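# Sort full electrode packs onto the low platform by weight

## Task

Three packs of welding electrodes are present; one or two are full and the rest partly used, and they look identical. Put every full pack lying flat on the low platform and keep every partly used pack off it. The result must hold without the robot supporting anything. The job fails if a gripper is still carrying a partly used pack above the bench at the end. Finish by releasing everything and moving the grippers away.

## Robot and tools

Robot: two arms, left_arm and right_arm, each ending in a two-finger gripper. The names are labels only; left_arm sits on the +y side. Everything is in one scene frame: origin on the table top midway between the arms, +x out across the table, +z up. Positions are in metres, orientations are quaternions written w first (qw, qx, qy, qz). On each gripper the fingers point along its own +z and close along its own y. The reported hand position is the spot between the pads when they are shut; closed fingertips extend about 33 mm past it (9 mm when fully open), and closing pushes the tips roughly 24 mm further out, so keep that clearance above surfaces. Reported hand positions get less accurate at long reach.

The row (used by execute_actions and move): a single flat list of 20 numbers covering both arms, even if only one moves. First the left arm: x, y, z, qw, qx, qy, qz (an absolute pose of the hand in the scene frame), then gripper position, force_limit, speed. Then the same ten for the right arm. The three gripper numbers each lie in -1 to 1. Position: +1 fully open (140 mm gap), about -0.8 pads touching, -1 means close until blocked. force_limit: about 14 N at -1, 60 N at 0, 107 N at +1. speed: about 30 mm/s at -1, 140 at 0, 250 at +1. Resending an arm's previous three gripper numbers leaves it unchanged; a 0 is a real command. To hold a hand still, resend its exact last reported pose with the same quaternion each call rather than a drifted reading.

execute_actions: argument "actions" is a list with zero or one entry, plus optional "pictures" (true/false). Empty list: just report state. {"rows": [...], "steps": n}: up to 15 rows, n at most 15 (default 15), each step 1/30 s; the final row repeats if rows run short. {"steps": n} alone waits up to 300 steps counted from the previous result. A call is rejected, sending nothing, if any target lies over 0.6 m from that arm's last reported position along any gripper axis. Each control step the commanded pose is clipped to within 70 mm and 16 degrees of the measured pose, so far targets need several calls; after a call the arm only continues to its last clipped pose. Position wins over orientation when both can't be met.

move: "target" is one 20-number row (absolute poses); "speed" is the top path speed in m/s, 0.002 to 0.5, default 0.25, rotation limited to twice that in rad/s. Both hands travel straight lines finishing together, lasting 0.5 to 10 s; longer paths are cut off at 10 s. Gripper numbers are applied at the start. Paths ignore obstacles and the other arm, and hands can lag, wander or overshoot speed, especially near full stretch. The "move:" line reports the ending (done, off_target, moving, held, fault) and limits that acted (paced = pose clipped; held = a safety check blocked steps, after which the arm may jump fast), plus each hand's distance from its target.

wait: "seconds" 0 to 10; nothing new is commanded, fingers already moving keep going.

zoom_image: "camera" is one of cam_head_left, cam_head_right, cam_high, cam_low, cam_left_wrist, cam_right_wrist; "region" is [x0, y0, x1, y1] in pixels of that camera's 672x504 image, top-left origin, at most 504 by 504.

finished_scene: "scene" is the number of the current scene; it ends and grades it irreversibly.

Results: the state line gives each hand's position, quaternion and velocities for left_arm | right_arm. object_status: 0 moving, 1 blocked while opening, 2 blocked while closing (a grasp), 3 reached target or pads met (thin items may still be held). Check for 2 after closing. position_measured is in counts: 3 fully open, 230 pads met. To squeeze harder while at 2, raise force_limit and change position slightly (-1 to -0.98). HELD marks steps not sent; "pose unreachable" means the clearance check altered or blocked that arm. "Hand target" shows where the controller is driving each hand. Joint torques and Flange force give load readings; flange force includes held weight and is noisy, worst right after sudden stops. Since packs look alike, weigh each lifted pack by comparing flange force or torques against the empty gripper to tell full from partly used.

Camera calibration lines give intrinsics and world-to-camera transforms; they may be off by a few degrees and millimetres.

Avoid: dropping packs or knocking anything off the table; pressing into firm surfaces (arms are stiff, a small overshoot can trip a fault); letting the arms collide. A torque at a joint's load limit (waist and shoulder 299, elbow 140, wrist joints 39.6 N m) or an outside force of 144 N halts that arm for 10 s. Holding loads heats motors; MOTOR HOT warns before an over-temperature brake. Brief tugs on held parts or pushes on loose ones may occur. Approach slowly, grip firmly, set packs down flat and release, then lift the hands clear.

Each tool is called after "Emit:" as name(argument=value, ...), one argument or row to a line, values as JSON.

## Session

Emit:
execute_actions(
  actions=[],
)

Scene clock: 0.00 s of 6600.00 s.
left_arm: end_effector_position=(+0.4677, +0.9578, +0.3225) position_measured=3 object_status=3 end_effector_quat_wxyz=(-0.000, +0.895, +0.447, -0.001) end_effector_velocity=(+0.001, -0.001, -0.000) end_effector_angular_velocity=(-0.001, +0.000, -0.002) | right_arm: end_effector_position=(+0.3967, -0.2812, +0.1548) position_measured=3 object_status=3 end_effector_quat_wxyz=(+0.307, +0.573, -0.363, +0.667) end_effector_velocity=(-0.001, -0.001, -0.000) end_effector_angular_velocity=(-0.001, +0.001, -0.002)
Joint positions: left_arm=[0.819 0.163 1.605 0.001 1.375 1.518] | right_arm=[ 1.182  0.646  2.117 -1.08   1.841  4.512]
Joint velocities: left_arm=[-0.002 -0.     0.001 -0.    -0.     0.   ] | right_arm=[-0.     0.     0.     0.002  0.    -0.   ]
Joint torques (N m, as the joint torque sensors report them, + toward a larger angle): no reading
Flange force (N, the push that the arm receives, along the gripper's own x y z axes): no reading
Hand target (left_arm): +0.468, +0.958, +0.323; -0.000, +0.895, +0.447, -0.001
Hand target (right_arm): +0.397, -0.281, +0.155; +0.307, +0.573, -0.363, +0.667
camera_calibration (this result's frames):
cam_left_wrist: T_world_to_cam=[[0.792054, -0.609636, -0.0315337, 0.231333], [-0.550215, -0.73532, 0.395687, 0.842165], [-0.264412, -0.296055, -0.917844, 0.899462], [0, 0, 0, 1]] pos_world=[0.517972, 1.02658, 0.499627]
cam_right_wrist: T_world_to_cam=[[-0.822105, -0.53704, -0.189027, 0.199686], [-0.0381577, 0.38324, -0.92286, 0.268731], [0.568056, -0.751475, -0.335556, -0.194524], [0, 0, 0, 1]] pos_world=[0.284917, -0.141929, 0.220474]

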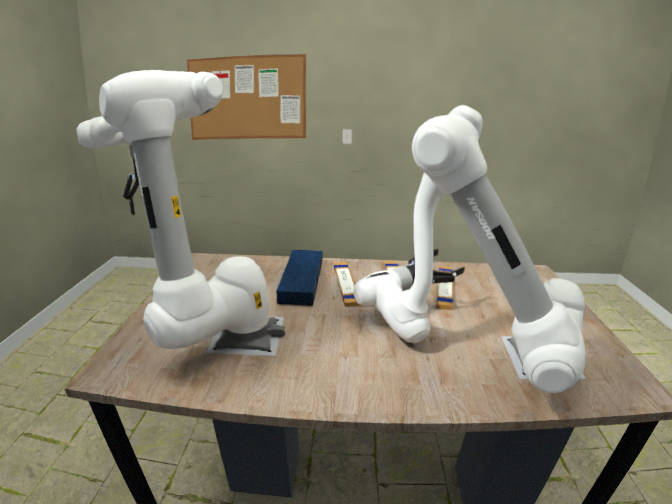

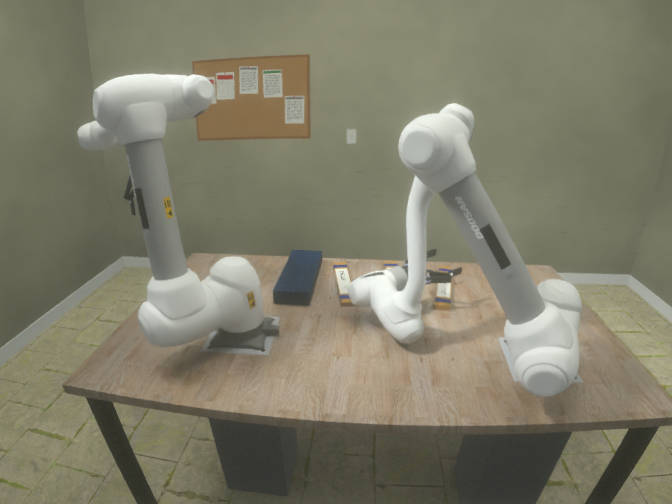

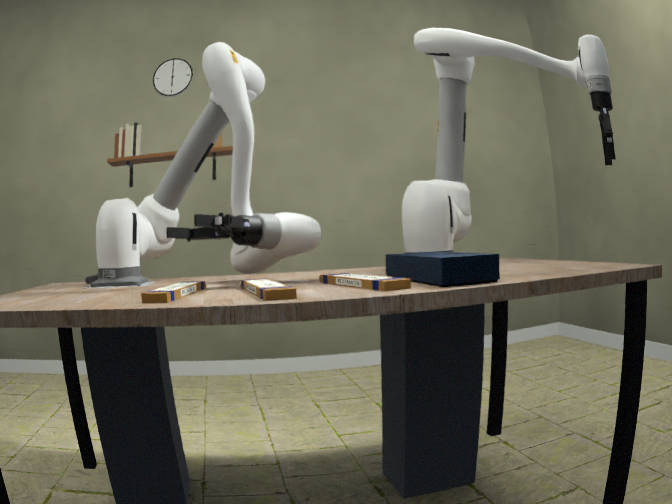

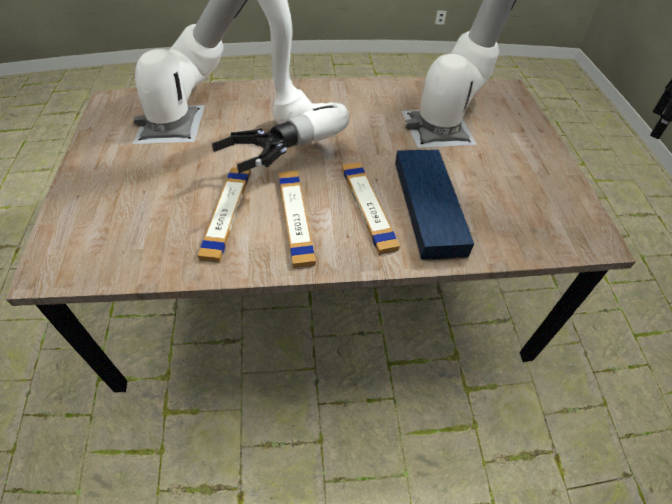

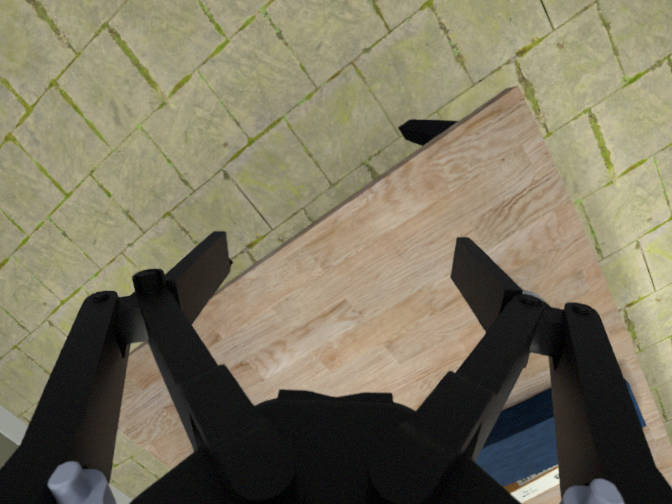

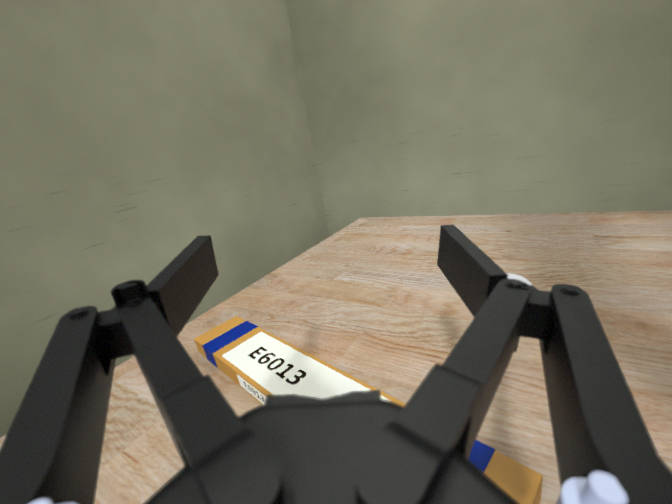

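Emit:
zoom_image(
  camera="cam_low",
  region=[180, 140, 330, 290],
)

Emit:
zoom_image(
  camera="cam_low",
  region=[330, 140, 480, 290],
)

Region (180, 140, 330, 290) of cam_low's 672x504 image, scaled by 3.360, with more detail than that image has.

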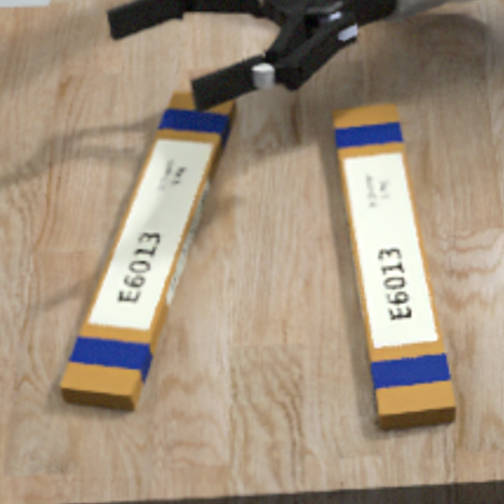

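Region (330, 140, 480, 290) of cam_low's 672x504 image, scaled by 3.360, with more detail than that image has.

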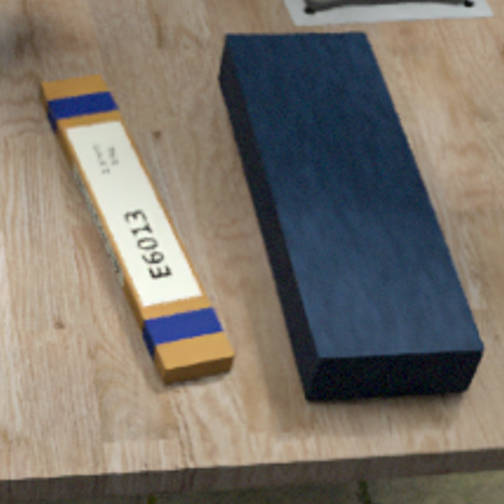

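Emit:
move(
  target=[0.462,0.122,0.15,0,0.9966,0.083,0,0.35,0.5,0.5, 0.464,-0.302,0.15,0,0.9949,-0.101,0,0.35,0.5,0.5],
  speed=0.35,
)

action 0: the call puts the target (left_arm/x, left_arm/y, left_arm/z) 0.671 m from left_arm's end_effector_position in the last result along the gripper's own x axis as it stood there; a target may be at most 0.6 m away along each of those axes, so nothing of the call was run and nothing moved. Command a nearer target, and go on from there in a later call.

Emit:
move(
  target=[0.47,0.3,0.19,0,0.9966,0.083,0,0.35,0.5,0.5, 0.464,-0.302,0.15,0,0.9949,-0.101,0,0.35,0.5,0.5],
  speed=0.4,
)

Scene clock: 25.63 s of 6600.00 s.
left_arm: end_effector_position=(+0.4701, +0.3008, +0.1896) position_measured=85 object_status=3 end_effector_quat_wxyz=(+0.000, +0.997, +0.083, +0.001) end_effector_velocity=(-0.000, -0.001, -0.000) end_effector_angular_velocity=(+0.000, +0.000, -0.001) | right_arm: end_effector_position=(+0.4640, -0.3026, +0.1499) position_measured=85 object_status=3 end_effector_quat_wxyz=(-0.000, +0.995, -0.100, +0.000) end_effector_velocity=(-0.000, +0.000, -0.000) end_effector_angular_velocity=(+0.001, +0.004, +0.001)
Joint positions: left_arm=[-0.476 -0.145  2.167  0.001  1.118  0.983] | right_arm=[0.463 0.071 2.042 0.001 1.028 2.176]
Joint velocities: left_arm=[-0.002  0.001 -0.     0.     0.    -0.001] | right_arm=[-0.002  0.002 -0.001  0.003  0.003 -0.004]
Joint torques (N m, as the joint torque sensors report them, + toward a larger angle): left_arm=[ -1.08 -22.41 -38.85   4.2    0.46   0.42] | right_arm=[ -1.27 -43.89 -37.58   4.23  -0.45   0.32]
Flange force (N, the push that the arm receives, along the gripper's own x y z axes): left_arm=[-1.0 -2.4 2.5] | right_arm=[-2.7 -0.4 2.0]
Hand target (left_arm): +0.470, +0.301, +0.190; +0.000, +0.997, +0.083, +0.001
Hand target (right_arm): +0.464, -0.303, +0.150; -0.000, +0.995, -0.100, +0.000
Off the commanded pose (left_arm): 0.001 m, 0 deg.
Off the commanded pose (right_arm): 0.001 m, 0 deg.
After step 90, 19.77 s passed at rest.
move: done
camera_calibration (this result's frames):
cam_left_wrist: T_world_to_cam=[[0.154124, -0.987597, -0.0299719, 0.23802], [-0.906554, -0.153411, 0.393223, 0.405937], [-0.392944, -0.0334341, -0.918954, 0.565228], [0, 0, 0, 1]] pos_world=[0.553422, 0.316241, 0.366929]
cam_right_wrist: T_world_to_cam=[[-0.254464, -0.967033, 0.0097894, -0.180707], [-0.878805, 0.23545, 0.415047, 0.419712], [-0.403669, 0.0970118, -0.909747, 0.543163], [0, 0, 0, 1]] pos_world=[0.542119, -0.326264, 0.32171]

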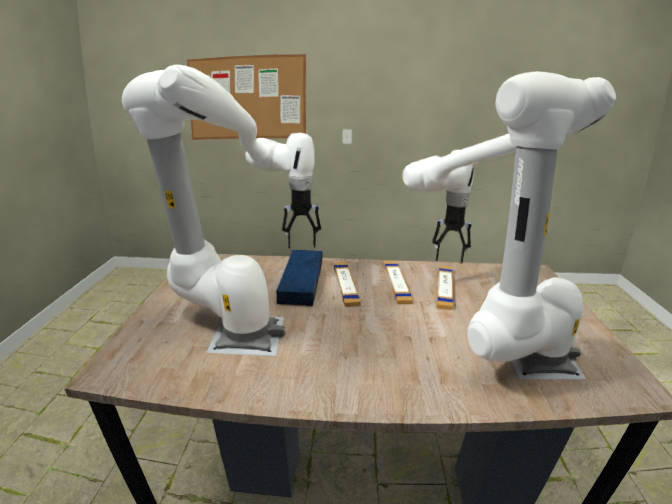

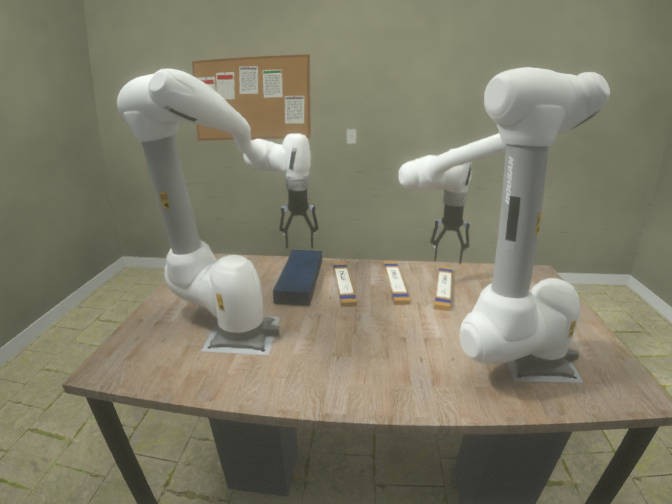

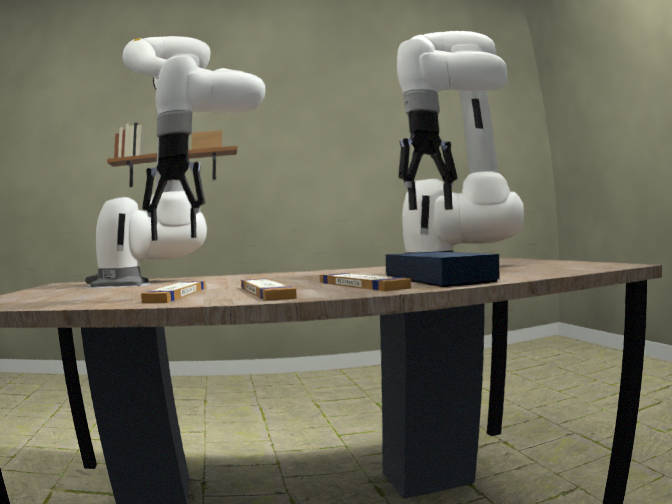

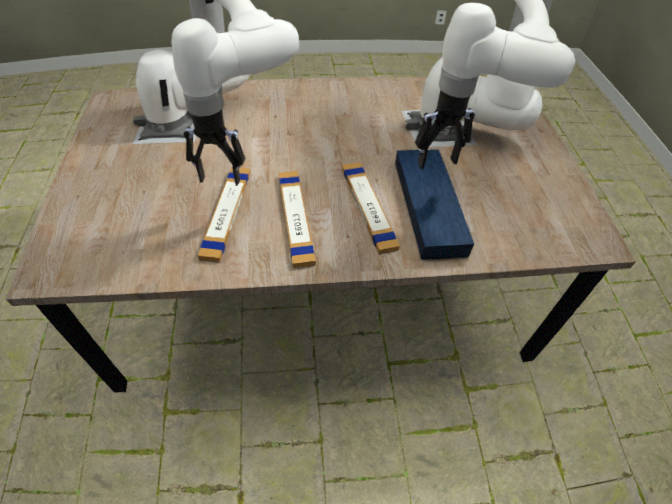

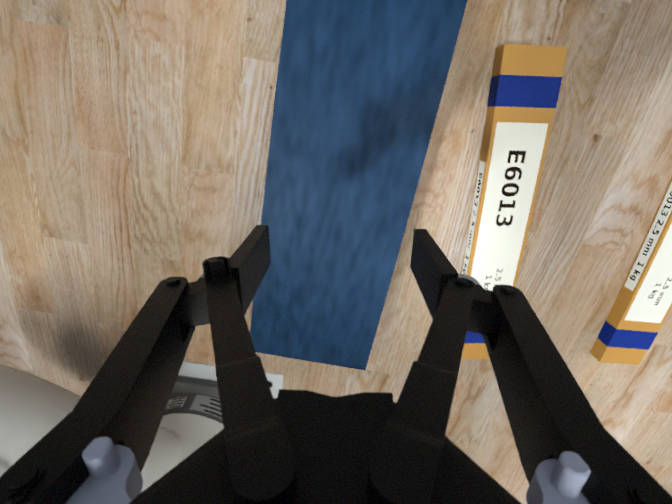

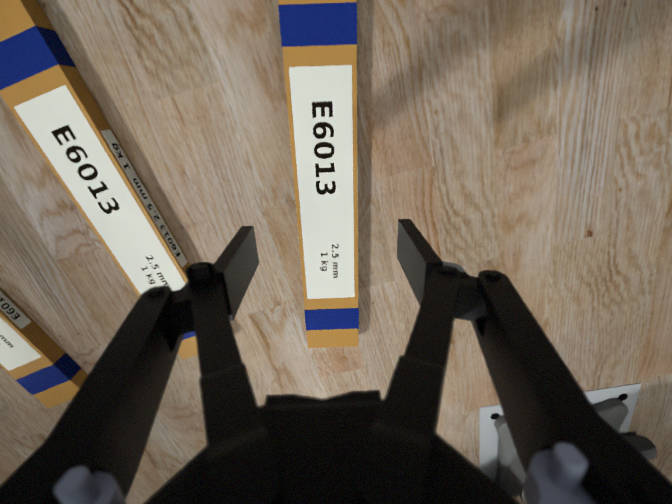

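Emit:
move(
  target=[0.462,0.122,0.065,0,0.9966,0.083,0,0.35,0.5,0.5, 0.464,-0.302,0.065,0,0.9949,-0.101,0,0.35,0.5,0.5],
  speed=0.25,
)

Emit:
execute_actions(
  actions=[
    {"steps":8},
  ],
  pictures=false,
)

Emit:
execute_actions(
  actions=[
    {"steps":1},
  ],
  pictures=false,
)

Emit:
execute_actions(
  actions=[
    {"steps":1},
  ],
  pictures=false,
)

Emit:
execute_actions(
  actions=[
    {"steps":1},
  ],
  pictures=false,
)

Emit:
execute_actions(
  actions=[
    {"steps":1},
  ],
  pictures=false,
)

Scene clock: 34.20 s of 6600.00 s.
left_arm: end_effector_position=(+0.4622, +0.1218, +0.0651) position_measured=85 object_status=3 end_effector_quat_wxyz=(+0.000, +0.997, +0.083, +0.000) end_effector_velocity=(-0.000, +0.000, -0.001) end_effector_angular_velocity=(+0.002, +0.001, +0.000) | right_arm: end_effector_position=(+0.4639, -0.3020, +0.0650) position_measured=85 object_status=3 end_effector_quat_wxyz=(-0.000, +0.995, -0.101, -0.000) end_effector_velocity=(+0.002, +0.001, +0.001) end_effector_angular_velocity=(+0.001, -0.002, -0.000)
Joint positions: left_arm=[-0.814  0.125  2.169 -0.     0.847  0.646] | right_arm=[0.465 0.164 2.122 0.    0.855 2.18 ]
Joint velocities: left_arm=[-0.     0.002  0.001  0.001 -0.001 -0.001] | right_arm=[ 0.    -0.    -0.003  0.     0.     0.   ]
Joint torques (N m, as the joint torque sensors report them, + toward a larger angle): left_arm=[ -0.36 -42.66 -32.63   3.18   0.96  -0.03] | right_arm=[ -0.87 -47.3  -32.71   3.55  -0.04   0.05]
Flange force (N, the push that the arm receives, along the gripper's own x y z axes): left_arm=[-2.6 -4.4 1.6] | right_arm=[-3.6 1.0 -0.8]
Hand target (left_arm): +0.462, +0.122, +0.065; +0.000, +0.997, +0.083, +0.000
Hand target (right_arm): +0.464, -0.302, +0.065; -0.000, +0.995, -0.101, -0.000
Off the commanded pose (left_arm): 0.000 m, 0 deg.
Off the commanded pose (right_arm): 0.000 m, 0 deg.
After step 90, 4.20 s passed at rest.
move: done
camera_calibration (this result's frames):
cam_left_wrist: T_world_to_cam=[[0.154076, -0.987611, -0.0297324, 0.0588026], [-0.905914, -0.153216, 0.394772, 0.419828], [-0.394437, -0.0338901, -0.918298, 0.442434], [0, 0, 0, 1]] pos_world=[0.54578, 0.137392, 0.242298]
cam_right_wrist: T_world_to_cam=[[-0.255955, -0.96663, 0.0106639, -0.178524], [-0.878243, 0.237132, 0.41528, 0.455027], [-0.403951, 0.0969274, -0.909631, 0.465967], [0, 0, 0, 1]] pos_world=[0.542158, -0.325633, 0.236798]

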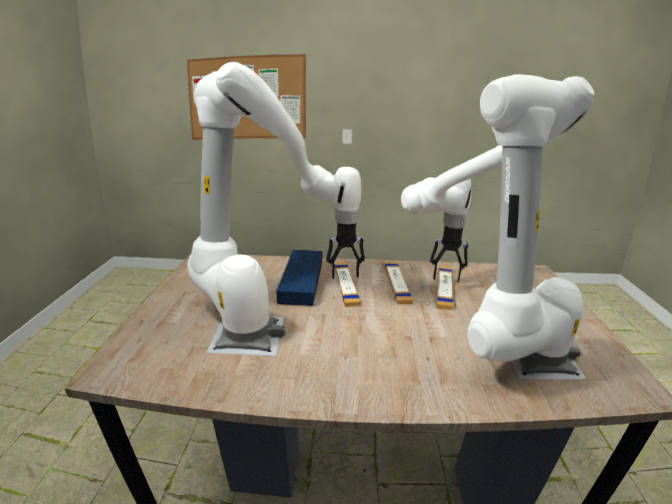

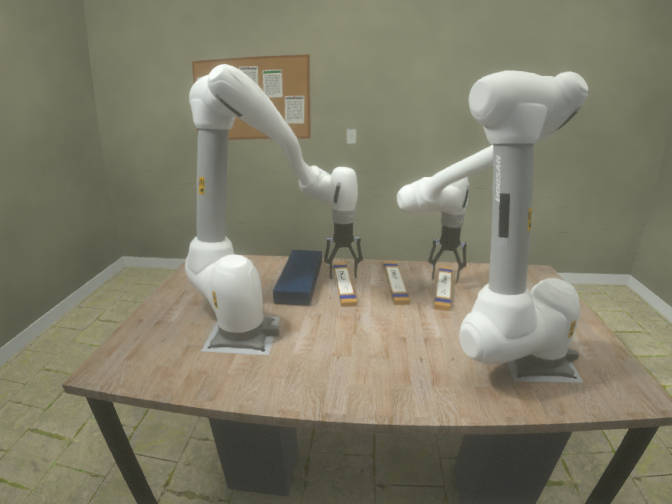

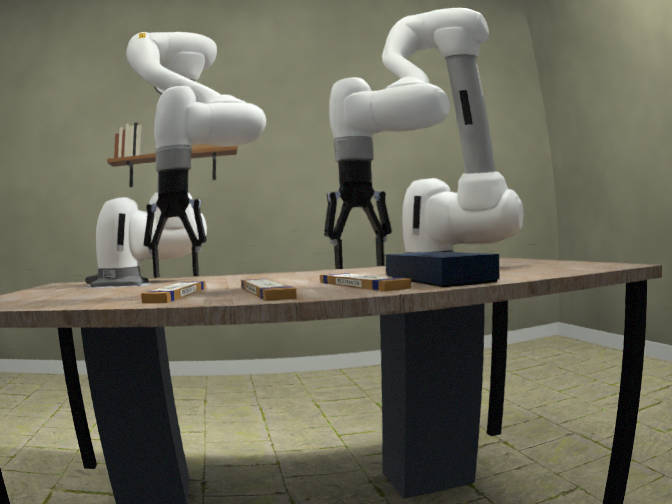

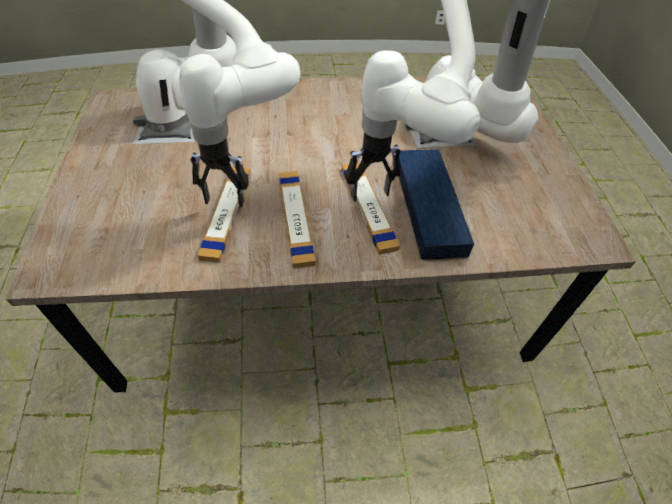

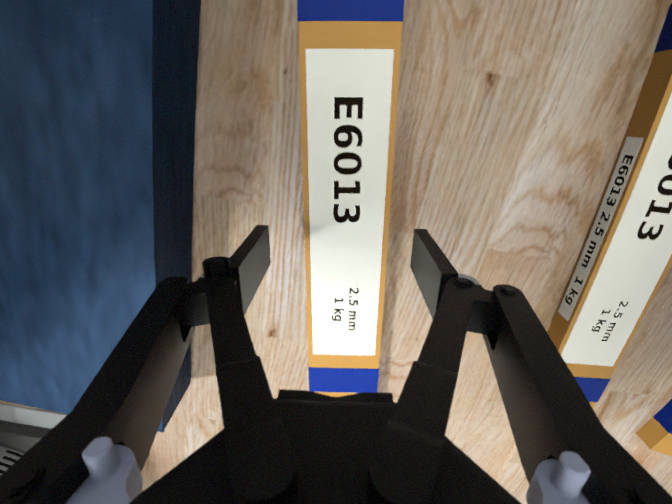

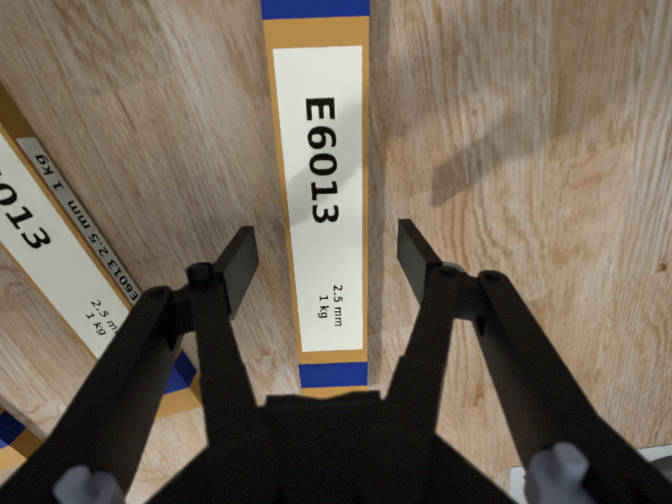

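Scene clock: 34.47 s of 6600.00 s.
left_arm: end_effector_position=(+0.4622, +0.1218, +0.0651) position_measured=85 object_status=3 end_effector_quat_wxyz=(+0.000, +0.997, +0.083, +0.000) end_effector_velocity=(+0.000, +0.000, +0.000) end_effector_angular_velocity=(-0.000, +0.001, +0.002) | right_arm: end_effector_position=(+0.4639, -0.3020, +0.0650) position_measured=85 object_status=3 end_effector_quat_wxyz=(-0.000, +0.995, -0.101, -0.000) end_effector_velocity=(+0.000, +0.001, +0.000) end_effector_angular_velocity=(+0.002, -0.001, +0.000)
Joint positions: left_arm=[-0.814  0.125  2.169 -0.     0.847  0.646] | right_arm=[0.465 0.164 2.122 0.    0.855 2.18 ]
Joint velocities: left_arm=[ 0.001  0.    -0.001 -0.001  0.001 -0.   ] | right_arm=[ 0.001  0.    -0.001  0.001 -0.001 -0.   ]
Joint torques (N m, as the joint torque sensors report them, + toward a larger angle): left_arm=[ -1.82 -45.89 -33.13   3.29   0.49  -0.07] | right_arm=[ -1.86 -48.85 -32.27   3.61  -0.21  -0.12]
Flange force (N, the push that the arm receives, along the gripper's own x y z axes): left_arm=[2.5 -2.8 5.1] | right_arm=[-2.7 -2.8 0.8]
Hand target (left_arm): +0.462, +0.122, +0.065; +0.000, +0.997, +0.083, +0.000
Hand target (right_arm): +0.464, -0.302, +0.065; -0.000, +0.995, -0.101, -0.000
Off the commanded pose (left_arm): 0.000 m, 0 deg.
Off the commanded pose (right_arm): 0.000 m, 0 deg.
Steps of this call (steps 1 to 8: nothing new was sent). Readings (end_effector_position | what the end effector reports):
1: left_arm (+0.4622, +0.1218, +0.0651) | right_arm (+0.4639, -0.3020, +0.0650) | left_arm position_measured=85 object_status=3 | right_arm position_measured=85 object_status=3
2: left_arm (+0.4622, +0.1218, +0.0651) | right_arm (+0.4639, -0.3020, +0.0650) | left_arm position_measured=85 object_status=3 | right_arm position_measured=85 object_status=3
4: left_arm (+0.4622, +0.1218, +0.0651) | right_arm (+0.4639, -0.3020, +0.0650) | left_arm position_measured=85 object_status=3 | right_arm position_measured=85 object_status=3
8: the state above

Scene clock: 34.50 s of 6600.00 s.
left_arm: end_effector_position=(+0.4622, +0.1218, +0.0651) position_measured=85 object_status=3 end_effector_quat_wxyz=(+0.000, +0.997, +0.083, +0.000) end_effector_velocity=(-0.000, -0.000, +0.000) end_effector_angular_velocity=(-0.000, +0.000, +0.000) | right_arm: end_effector_position=(+0.4639, -0.3020, +0.0650) position_measured=85 object_status=3 end_effector_quat_wxyz=(-0.000, +0.995, -0.101, -0.000) end_effector_velocity=(-0.000, +0.000, -0.000) end_effector_angular_velocity=(+0.001, -0.001, +0.000)
Joint positions: left_arm=[-0.814  0.125  2.169 -0.     0.847  0.646] | right_arm=[0.465 0.164 2.122 0.    0.855 2.18 ]
Joint velocities: left_arm=[-0.    -0.    -0.    -0.001  0.001 -0.   ] | right_arm=[ 0.001 -0.     0.001  0.    -0.002  0.   ]
Joint torques (N m, as the joint torque sensors report them, + toward a larger angle): left_arm=[ -1.73 -43.19 -33.03   3.39   0.55   0.4 ] | right_arm=[ -2.13 -47.49 -32.5    3.78  -0.2   -0.11]
Flange force (N, the push that the arm receives, along the gripper's own x y z axes): left_arm=[-1.1 -5.1 1.4] | right_arm=[-5.0 -1.4 -0.6]
Hand target (left_arm): +0.462, +0.122, +0.065; +0.000, +0.997, +0.083, +0.000
Hand target (right_arm): +0.464, -0.302, +0.065; -0.000, +0.995, -0.101, -0.000
Off the commanded pose (left_arm): 0.000 m, 0 deg.
Off the commanded pose (right_arm): 0.000 m, 0 deg.
Steps of this call (step 1: nothing new was sent). Readings (end_effector_position | what the end effector reports):
1: the state above

Scene clock: 34.53 s of 6600.00 s.
left_arm: end_effector_position=(+0.4622, +0.1218, +0.0651) position_measured=85 object_status=3 end_effector_quat_wxyz=(+0.000, +0.997, +0.083, +0.000) end_effector_velocity=(+0.000, +0.000, +0.000) end_effector_angular_velocity=(-0.000, -0.001, +0.000) | right_arm: end_effector_position=(+0.4639, -0.3020, +0.0650) position_measured=85 object_status=3 end_effector_quat_wxyz=(-0.000, +0.995, -0.101, -0.000) end_effector_velocity=(-0.001, -0.000, -0.000) end_effector_angular_velocity=(-0.001, +0.002, +0.000)
Joint positions: left_arm=[-0.814  0.125  2.169 -0.     0.847  0.646] | right_arm=[0.465 0.164 2.122 0.    0.855 2.18 ]
Joint velocities: left_arm=[ 0.001 -0.001 -0.     0.001 -0.     0.   ] | right_arm=[ 0.    -0.     0.001  0.     0.002 -0.   ]
Joint torques (N m, as the joint torque sensors report them, + toward a larger angle): left_arm=[ -1.   -43.38 -31.21   3.31   0.65   0.38] | right_arm=[ -2.31 -45.89 -31.66   3.83  -0.4    0.23]
Flange force (N, the push that the arm receives, along the gripper's own x y z axes): left_arm=[0.2 -1.8 0.3] | right_arm=[-5.1 -0.8 -3.7]
Hand target (left_arm): +0.462, +0.122, +0.065; +0.000, +0.997, +0.083, +0.000
Hand target (right_arm): +0.464, -0.302, +0.065; -0.000, +0.995, -0.101, -0.000
Off the commanded pose (left_arm): 0.000 m, 0 deg.
Off the commanded pose (right_arm): 0.000 m, 0 deg.
Steps of this call (step 1: nothing new was sent). Readings (end_effector_position | what the end effector reports):
1: the state above

Scene clock: 34.57 s of 6600.00 s.
left_arm: end_effector_position=(+0.4622, +0.1218, +0.0651) position_measured=85 object_status=3 end_effector_quat_wxyz=(+0.000, +0.997, +0.083, +0.000) end_effector_velocity=(-0.000, -0.000, -0.000) end_effector_angular_velocity=(-0.000, +0.000, -0.001) | right_arm: end_effector_position=(+0.4639, -0.3020, +0.0650) position_measured=85 object_status=3 end_effector_quat_wxyz=(-0.000, +0.995, -0.101, -0.000) end_effector_velocity=(-0.001, -0.000, -0.001) end_effector_angular_velocity=(+0.000, +0.001, -0.001)
Joint positions: left_arm=[-0.814  0.125  2.169 -0.     0.847  0.646] | right_arm=[0.465 0.164 2.122 0.    0.855 2.18 ]
Joint velocities: left_arm=[-0.001 -0.     0.    -0.    -0.    -0.   ] | right_arm=[-0.     0.     0.001  0.001 -0.001  0.   ]
Joint torques (N m, as the joint torque sensors report them, + toward a larger angle): left_arm=[ -0.57 -43.22 -31.81   3.39   0.01   0.24] | right_arm=[ -4.65 -49.42 -31.84   3.67  -0.29   0.14]
Flange force (N, the push that the arm receives, along the gripper's own x y z axes): left_arm=[-1.1 -1.9 -0.4] | right_arm=[-4.1 -7.6 1.2]
Hand target (left_arm): +0.462, +0.122, +0.065; +0.000, +0.997, +0.083, +0.000
Hand target (right_arm): +0.464, -0.302, +0.065; -0.000, +0.995, -0.101, -0.000
Off the commanded pose (left_arm): 0.000 m, 0 deg.
Off the commanded pose (right_arm): 0.000 m, 0 deg.
Steps of this call (step 1: nothing new was sent). Readings (end_effector_position | what the end effector reports):
1: the state above

Scene clock: 34.60 s of 6600.00 s.
left_arm: end_effector_position=(+0.4622, +0.1218, +0.0651) position_measured=85 object_status=3 end_effector_quat_wxyz=(+0.000, +0.997, +0.083, +0.000) end_effector_velocity=(+0.001, +0.001, +0.000) end_effector_angular_velocity=(-0.000, -0.001, +0.003) | right_arm: end_effector_position=(+0.4639, -0.3020, +0.0650) position_measured=85 object_status=3 end_effector_quat_wxyz=(-0.000, +0.995, -0.101, -0.000) end_effector_velocity=(-0.000, -0.000, -0.000) end_effector_angular_velocity=(+0.000, -0.001, +0.000)
Joint positions: left_arm=[-0.814  0.125  2.169 -0.     0.847  0.646] | right_arm=[0.465 0.164 2.122 0.    0.855 2.18 ]
Joint velocities: left_arm=[ 0.003  0.    -0.001  0.     0.    -0.   ] | right_arm=[ 0.    -0.001  0.001 -0.    -0.001 -0.   ]
Joint torques (N m, as the joint torque sensors report them, + toward a larger angle): left_arm=[ -0.8  -42.44 -32.95   3.64   0.28   0.38] | right_arm=[ -2.5  -47.96 -32.34   3.92  -0.32  -0.27]
Flange force (N, the push that the arm receives, along the gripper's own x y z axes): left_arm=[-2.5 -5.0 -0.2] | right_arm=[-4.8 -3.1 -0.6]
Hand target (left_arm): +0.462, +0.122, +0.065; +0.000, +0.997, +0.083, +0.000
Hand target (right_arm): +0.464, -0.302, +0.065; -0.000, +0.995, -0.101, -0.000
Off the commanded pose (left_arm): 0.000 m, 0 deg.
Off the commanded pose (right_arm): 0.000 m, 0 deg.
Steps of this call (step 1: nothing new was sent). Readings (end_effector_position | what the end effector reports):
1: the state above

Emit:
move(
  target=[0.463,0.119,0.0365,0,0.9969,0.079,0,0.2,0.7,0.5, 0.464,-0.302,0.033,0,0.9949,-0.101,0,0.2,0.7,0.5],
  speed=0.06,
)

Emit:
execute_actions(
  actions=[
    {"rows":[[0.463,0.119,0.0365,0,0.9969,0.079,0,-1,-0.7,-0.5, 0.464,-0.302,0.033,0,0.9949,-0.101,0,-1,-0.7,-0.5]],"steps":15},
  ],
  pictures=false,
)

Emit:
execute_actions(
  actions=[
    {"rows":[[0.463,0.119,0.0371,0,0.9969,0.079,0,-0.98,0.8,-0.8, 0.464,-0.302,0.0336,0,0.9949,-0.101,0,-0.98,0.8,-0.8]],"steps":15},
  ],
  pictures=false,
)

Scene clock: 40.77 s of 6600.00 s.
left_arm: end_effector_position=(+0.4630, +0.1189, +0.0365) position_measured=104 object_status=3 end_effector_quat_wxyz=(+0.000, +0.997, +0.079, -0.000) end_effector_velocity=(-0.000, -0.001, -0.001) end_effector_angular_velocity=(-0.000, -0.000, -0.001) | right_arm: end_effector_position=(+0.4640, -0.3020, +0.0330) position_measured=104 object_status=3 end_effector_quat_wxyz=(-0.000, +0.995, -0.101, +0.000) end_effector_velocity=(-0.000, -0.000, -0.000) end_effector_angular_velocity=(-0.000, +0.000, +0.000)
Joint positions: left_arm=[-0.817  0.167  2.188 -0.     0.787  0.651] | right_arm=[0.465 0.206 2.147 0.    0.789 2.18 ]
Joint velocities: left_arm=[-0.001  0.001  0.     0.    -0.002  0.   ] | right_arm=[ 0.    -0.     0.001 -0.    -0.001 -0.   ]
Joint torques (N m, as the joint torque sensors report them, + toward a larger angle): left_arm=[ -4.37 -46.69 -32.21   3.31   0.64   0.26] | right_arm=[ -2.67 -51.66 -30.12   3.52  -0.06  -0.04]
Flange force (N, the push that the arm receives, along the gripper's own x y z axes): left_arm=[3.2 -8.6 3.3] | right_arm=[-3.0 -4.3 1.3]
Hand target (left_arm): +0.463, +0.119, +0.036; +0.000, +0.997, +0.079, -0.000
Hand target (right_arm): +0.464, -0.302, +0.033; -0.000, +0.995, -0.101, -0.000
Off the commanded pose (left_arm): 0.000 m, 0 deg.
Off the commanded pose (right_arm): 0.000 m, 0 deg.
After step 90, 2.30 s passed at rest.
move: done
camera_calibration (this result's frames):
cam_left_wrist: T_world_to_cam=[[0.146413, -0.988762, -0.0302303, 0.0586666], [-0.906997, -0.146379, 0.39488, 0.431126], [-0.394867, -0.0303968, -0.918235, 0.416204], [0, 0, 0, 1]] pos_world=[0.546786, 0.133766, 0.213703]
cam_right_wrist: T_world_to_cam=[[-0.25601, -0.966615, 0.0107129, -0.178149], [-0.87824, 0.237206, 0.415244, 0.468353], [-0.403923, 0.0968981, -0.909647, 0.436895], [0, 0, 0, 1]] pos_world=[0.54219, -0.325632, 0.204848]

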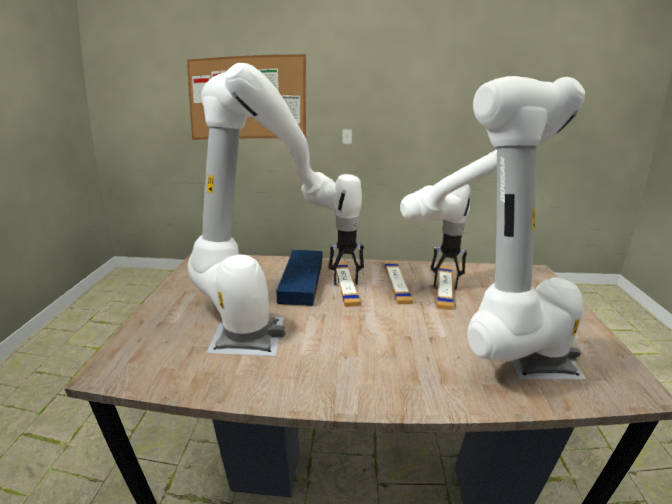

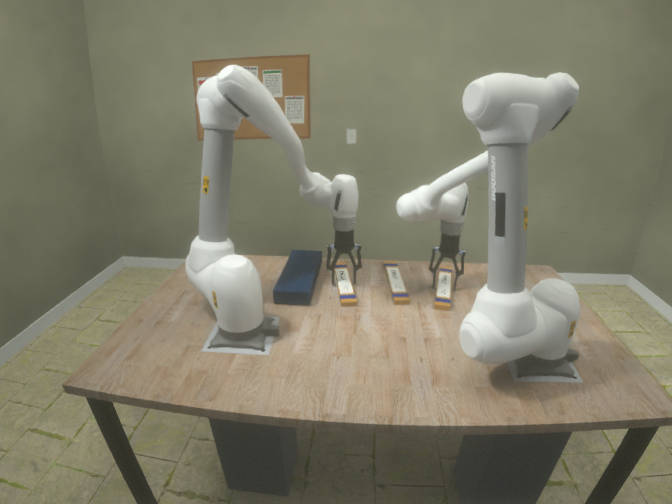

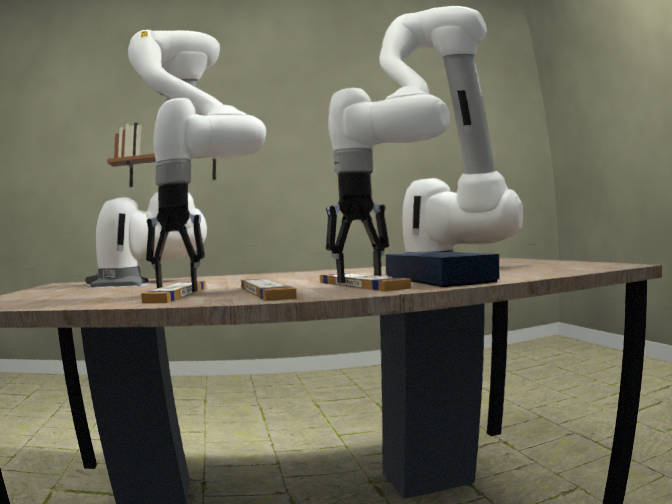

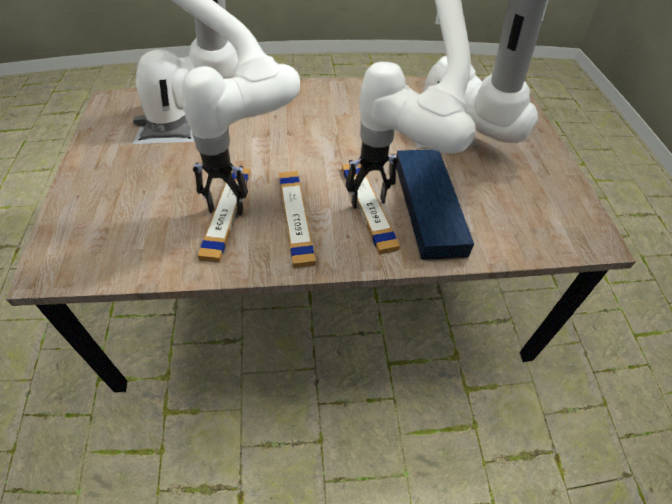

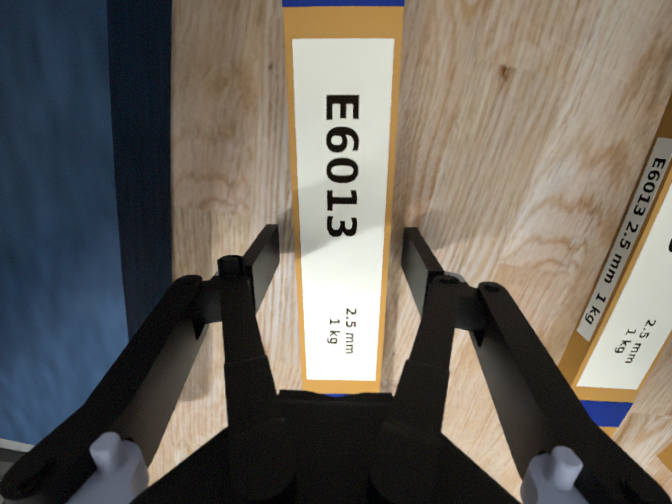

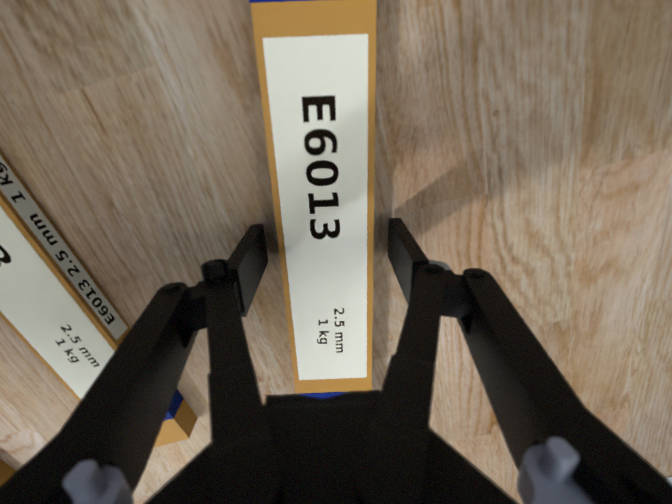

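Scene clock: 41.27 s of 6600.00 s.
left_arm: end_effector_position=(+0.4630, +0.1190, +0.0365) position_measured=141 object_status=2 end_effector_quat_wxyz=(+0.000, +0.997, +0.079, +0.000) end_effector_velocity=(+0.000, +0.000, +0.000) end_effector_angular_velocity=(-0.001, -0.000, +0.002) | right_arm: end_effector_position=(+0.4640, -0.3020, +0.0330) position_measured=141 object_status=2 end_effector_quat_wxyz=(-0.000, +0.995, -0.101, +0.000) end_effector_velocity=(-0.000, -0.000, +0.000) end_effector_angular_velocity=(-0.000, +0.001, -0.000)
Joint positions: left_arm=[-0.817  0.167  2.188  0.     0.786  0.651] | right_arm=[0.465 0.206 2.147 0.    0.789 2.18 ]
Joint velocities: left_arm=[ 0.001 -0.     0.    -0.001 -0.001 -0.   ] | right_arm=[-0.    -0.    -0.    -0.     0.001  0.   ]
Joint torques (N m, as the joint torque sensors report them, + toward a larger angle): left_arm=[ -2.71 -30.35 -20.4    2.86  -0.6    0.53] | right_arm=[ -5.71 -35.22 -19.13   2.31  -0.39  -0.23]
Flange force (N, the push that the arm receives, along the gripper's own x y z axes): left_arm=[-0.8 -7.8 -31.2] | right_arm=[-8.3 -7.9 -29.5]
Hand target (left_arm): +0.463, +0.119, +0.036; +0.000, +0.997, +0.079, +0.000
Hand target (right_arm): +0.464, -0.302, +0.033; -0.000, +0.995, -0.101, +0.000
Off the commanded pose (left_arm): 0.000 m, 0 deg.
Off the commanded pose (right_arm): 0.000 m, 0 deg.
Steps of this call (steps 1 to 15: all 15 steps of this action). Readings (end_effector_position | what the end effector reports):
1: left_arm (+0.4630, +0.1189, +0.0365) | right_arm (+0.4640, -0.3020, +0.0330) | left_arm position_measured=104 object_status=0 | right_arm position_measured=104 object_status=0
2: left_arm (+0.4630, +0.1190, +0.0365) | right_arm (+0.4640, -0.3020, +0.0330) | left_arm position_measured=105 object_status=0 | right_arm position_measured=105 object_status=0
4: left_arm (+0.4630, +0.1190, +0.0365) | right_arm (+0.4640, -0.3020, +0.0330) | left_arm position_measured=114 object_status=0 | right_arm position_measured=114 object_status=0
8: left_arm (+0.4630, +0.1190, +0.0365) | right_arm (+0.4640, -0.3020, +0.0330) | left_arm position_measured=132 object_status=0 | right_arm position_measured=132 object_status=0
15: the state above

Scene clock: 41.77 s of 6600.00 s.
left_arm: end_effector_position=(+0.4629, +0.1191, +0.0370) position_measured=148 object_status=2 end_effector_quat_wxyz=(-0.000, +0.997, +0.079, -0.000) end_effector_velocity=(-0.000, -0.001, -0.000) end_effector_angular_velocity=(-0.000, -0.000, -0.001) | right_arm: end_effector_position=(+0.4639, -0.3020, +0.0335) position_measured=148 object_status=2 end_effector_quat_wxyz=(+0.000, +0.995, -0.101, -0.000) end_effector_velocity=(-0.000, -0.001, +0.000) end_effector_angular_velocity=(-0.001, +0.001, -0.000)
Joint positions: left_arm=[-0.817  0.166  2.188  0.     0.788  0.651] | right_arm=[0.465 0.205 2.147 0.    0.79  2.18 ]
Joint velocities: left_arm=[-0.001 -0.     0.    -0.    -0.    -0.   ] | right_arm=[-0.001 -0.    -0.    -0.     0.002 -0.   ]
Joint torques (N m, as the joint torque sensors report them, + toward a larger angle): left_arm=[ -3.06 -39.79 -21.86   2.58   2.36   0.49] | right_arm=[ -3.53 -46.73 -22.87   2.16   1.98  -0.25]
Flange force (N, the push that the arm receives, along the gripper's own x y z axes): left_arm=[6.1 -0.6 -10.3] | right_arm=[0.6 -9.6 -6.0]
Hand target (left_arm): +0.463, +0.119, +0.037; -0.000, +0.997, +0.079, +0.000
Hand target (right_arm): +0.464, -0.302, +0.034; +0.000, +0.995, -0.101, +0.000
Off the commanded pose (left_arm): 0.000 m, 0 deg.
Off the commanded pose (right_arm): 0.000 m, 0 deg.
Steps of this call (steps 1 to 15: all 15 steps of this action). Readings (end_effector_position | what the end effector reports):
1: left_arm (+0.4630, +0.1190, +0.0365) | right_arm (+0.4641, -0.3020, +0.0331) | left_arm position_measured=141 object_status=0 | right_arm position_measured=141 object_status=0
2: left_arm (+0.4630, +0.1190, +0.0366) | right_arm (+0.4640, -0.3020, +0.0332) | left_arm position_measured=147 object_status=0 | right_arm position_measured=148 object_status=0
4: left_arm (+0.4629, +0.1191, +0.0368) | right_arm (+0.4640, -0.3020, +0.0333) | left_arm position_measured=148 object_status=0 | right_arm position_measured=148 object_status=0
8: left_arm (+0.4629, +0.1191, +0.0369) | right_arm (+0.4639, -0.3020, +0.0334) | left_arm position_measured=148 object_status=2 | right_arm position_measured=148 object_status=2
15: the state above


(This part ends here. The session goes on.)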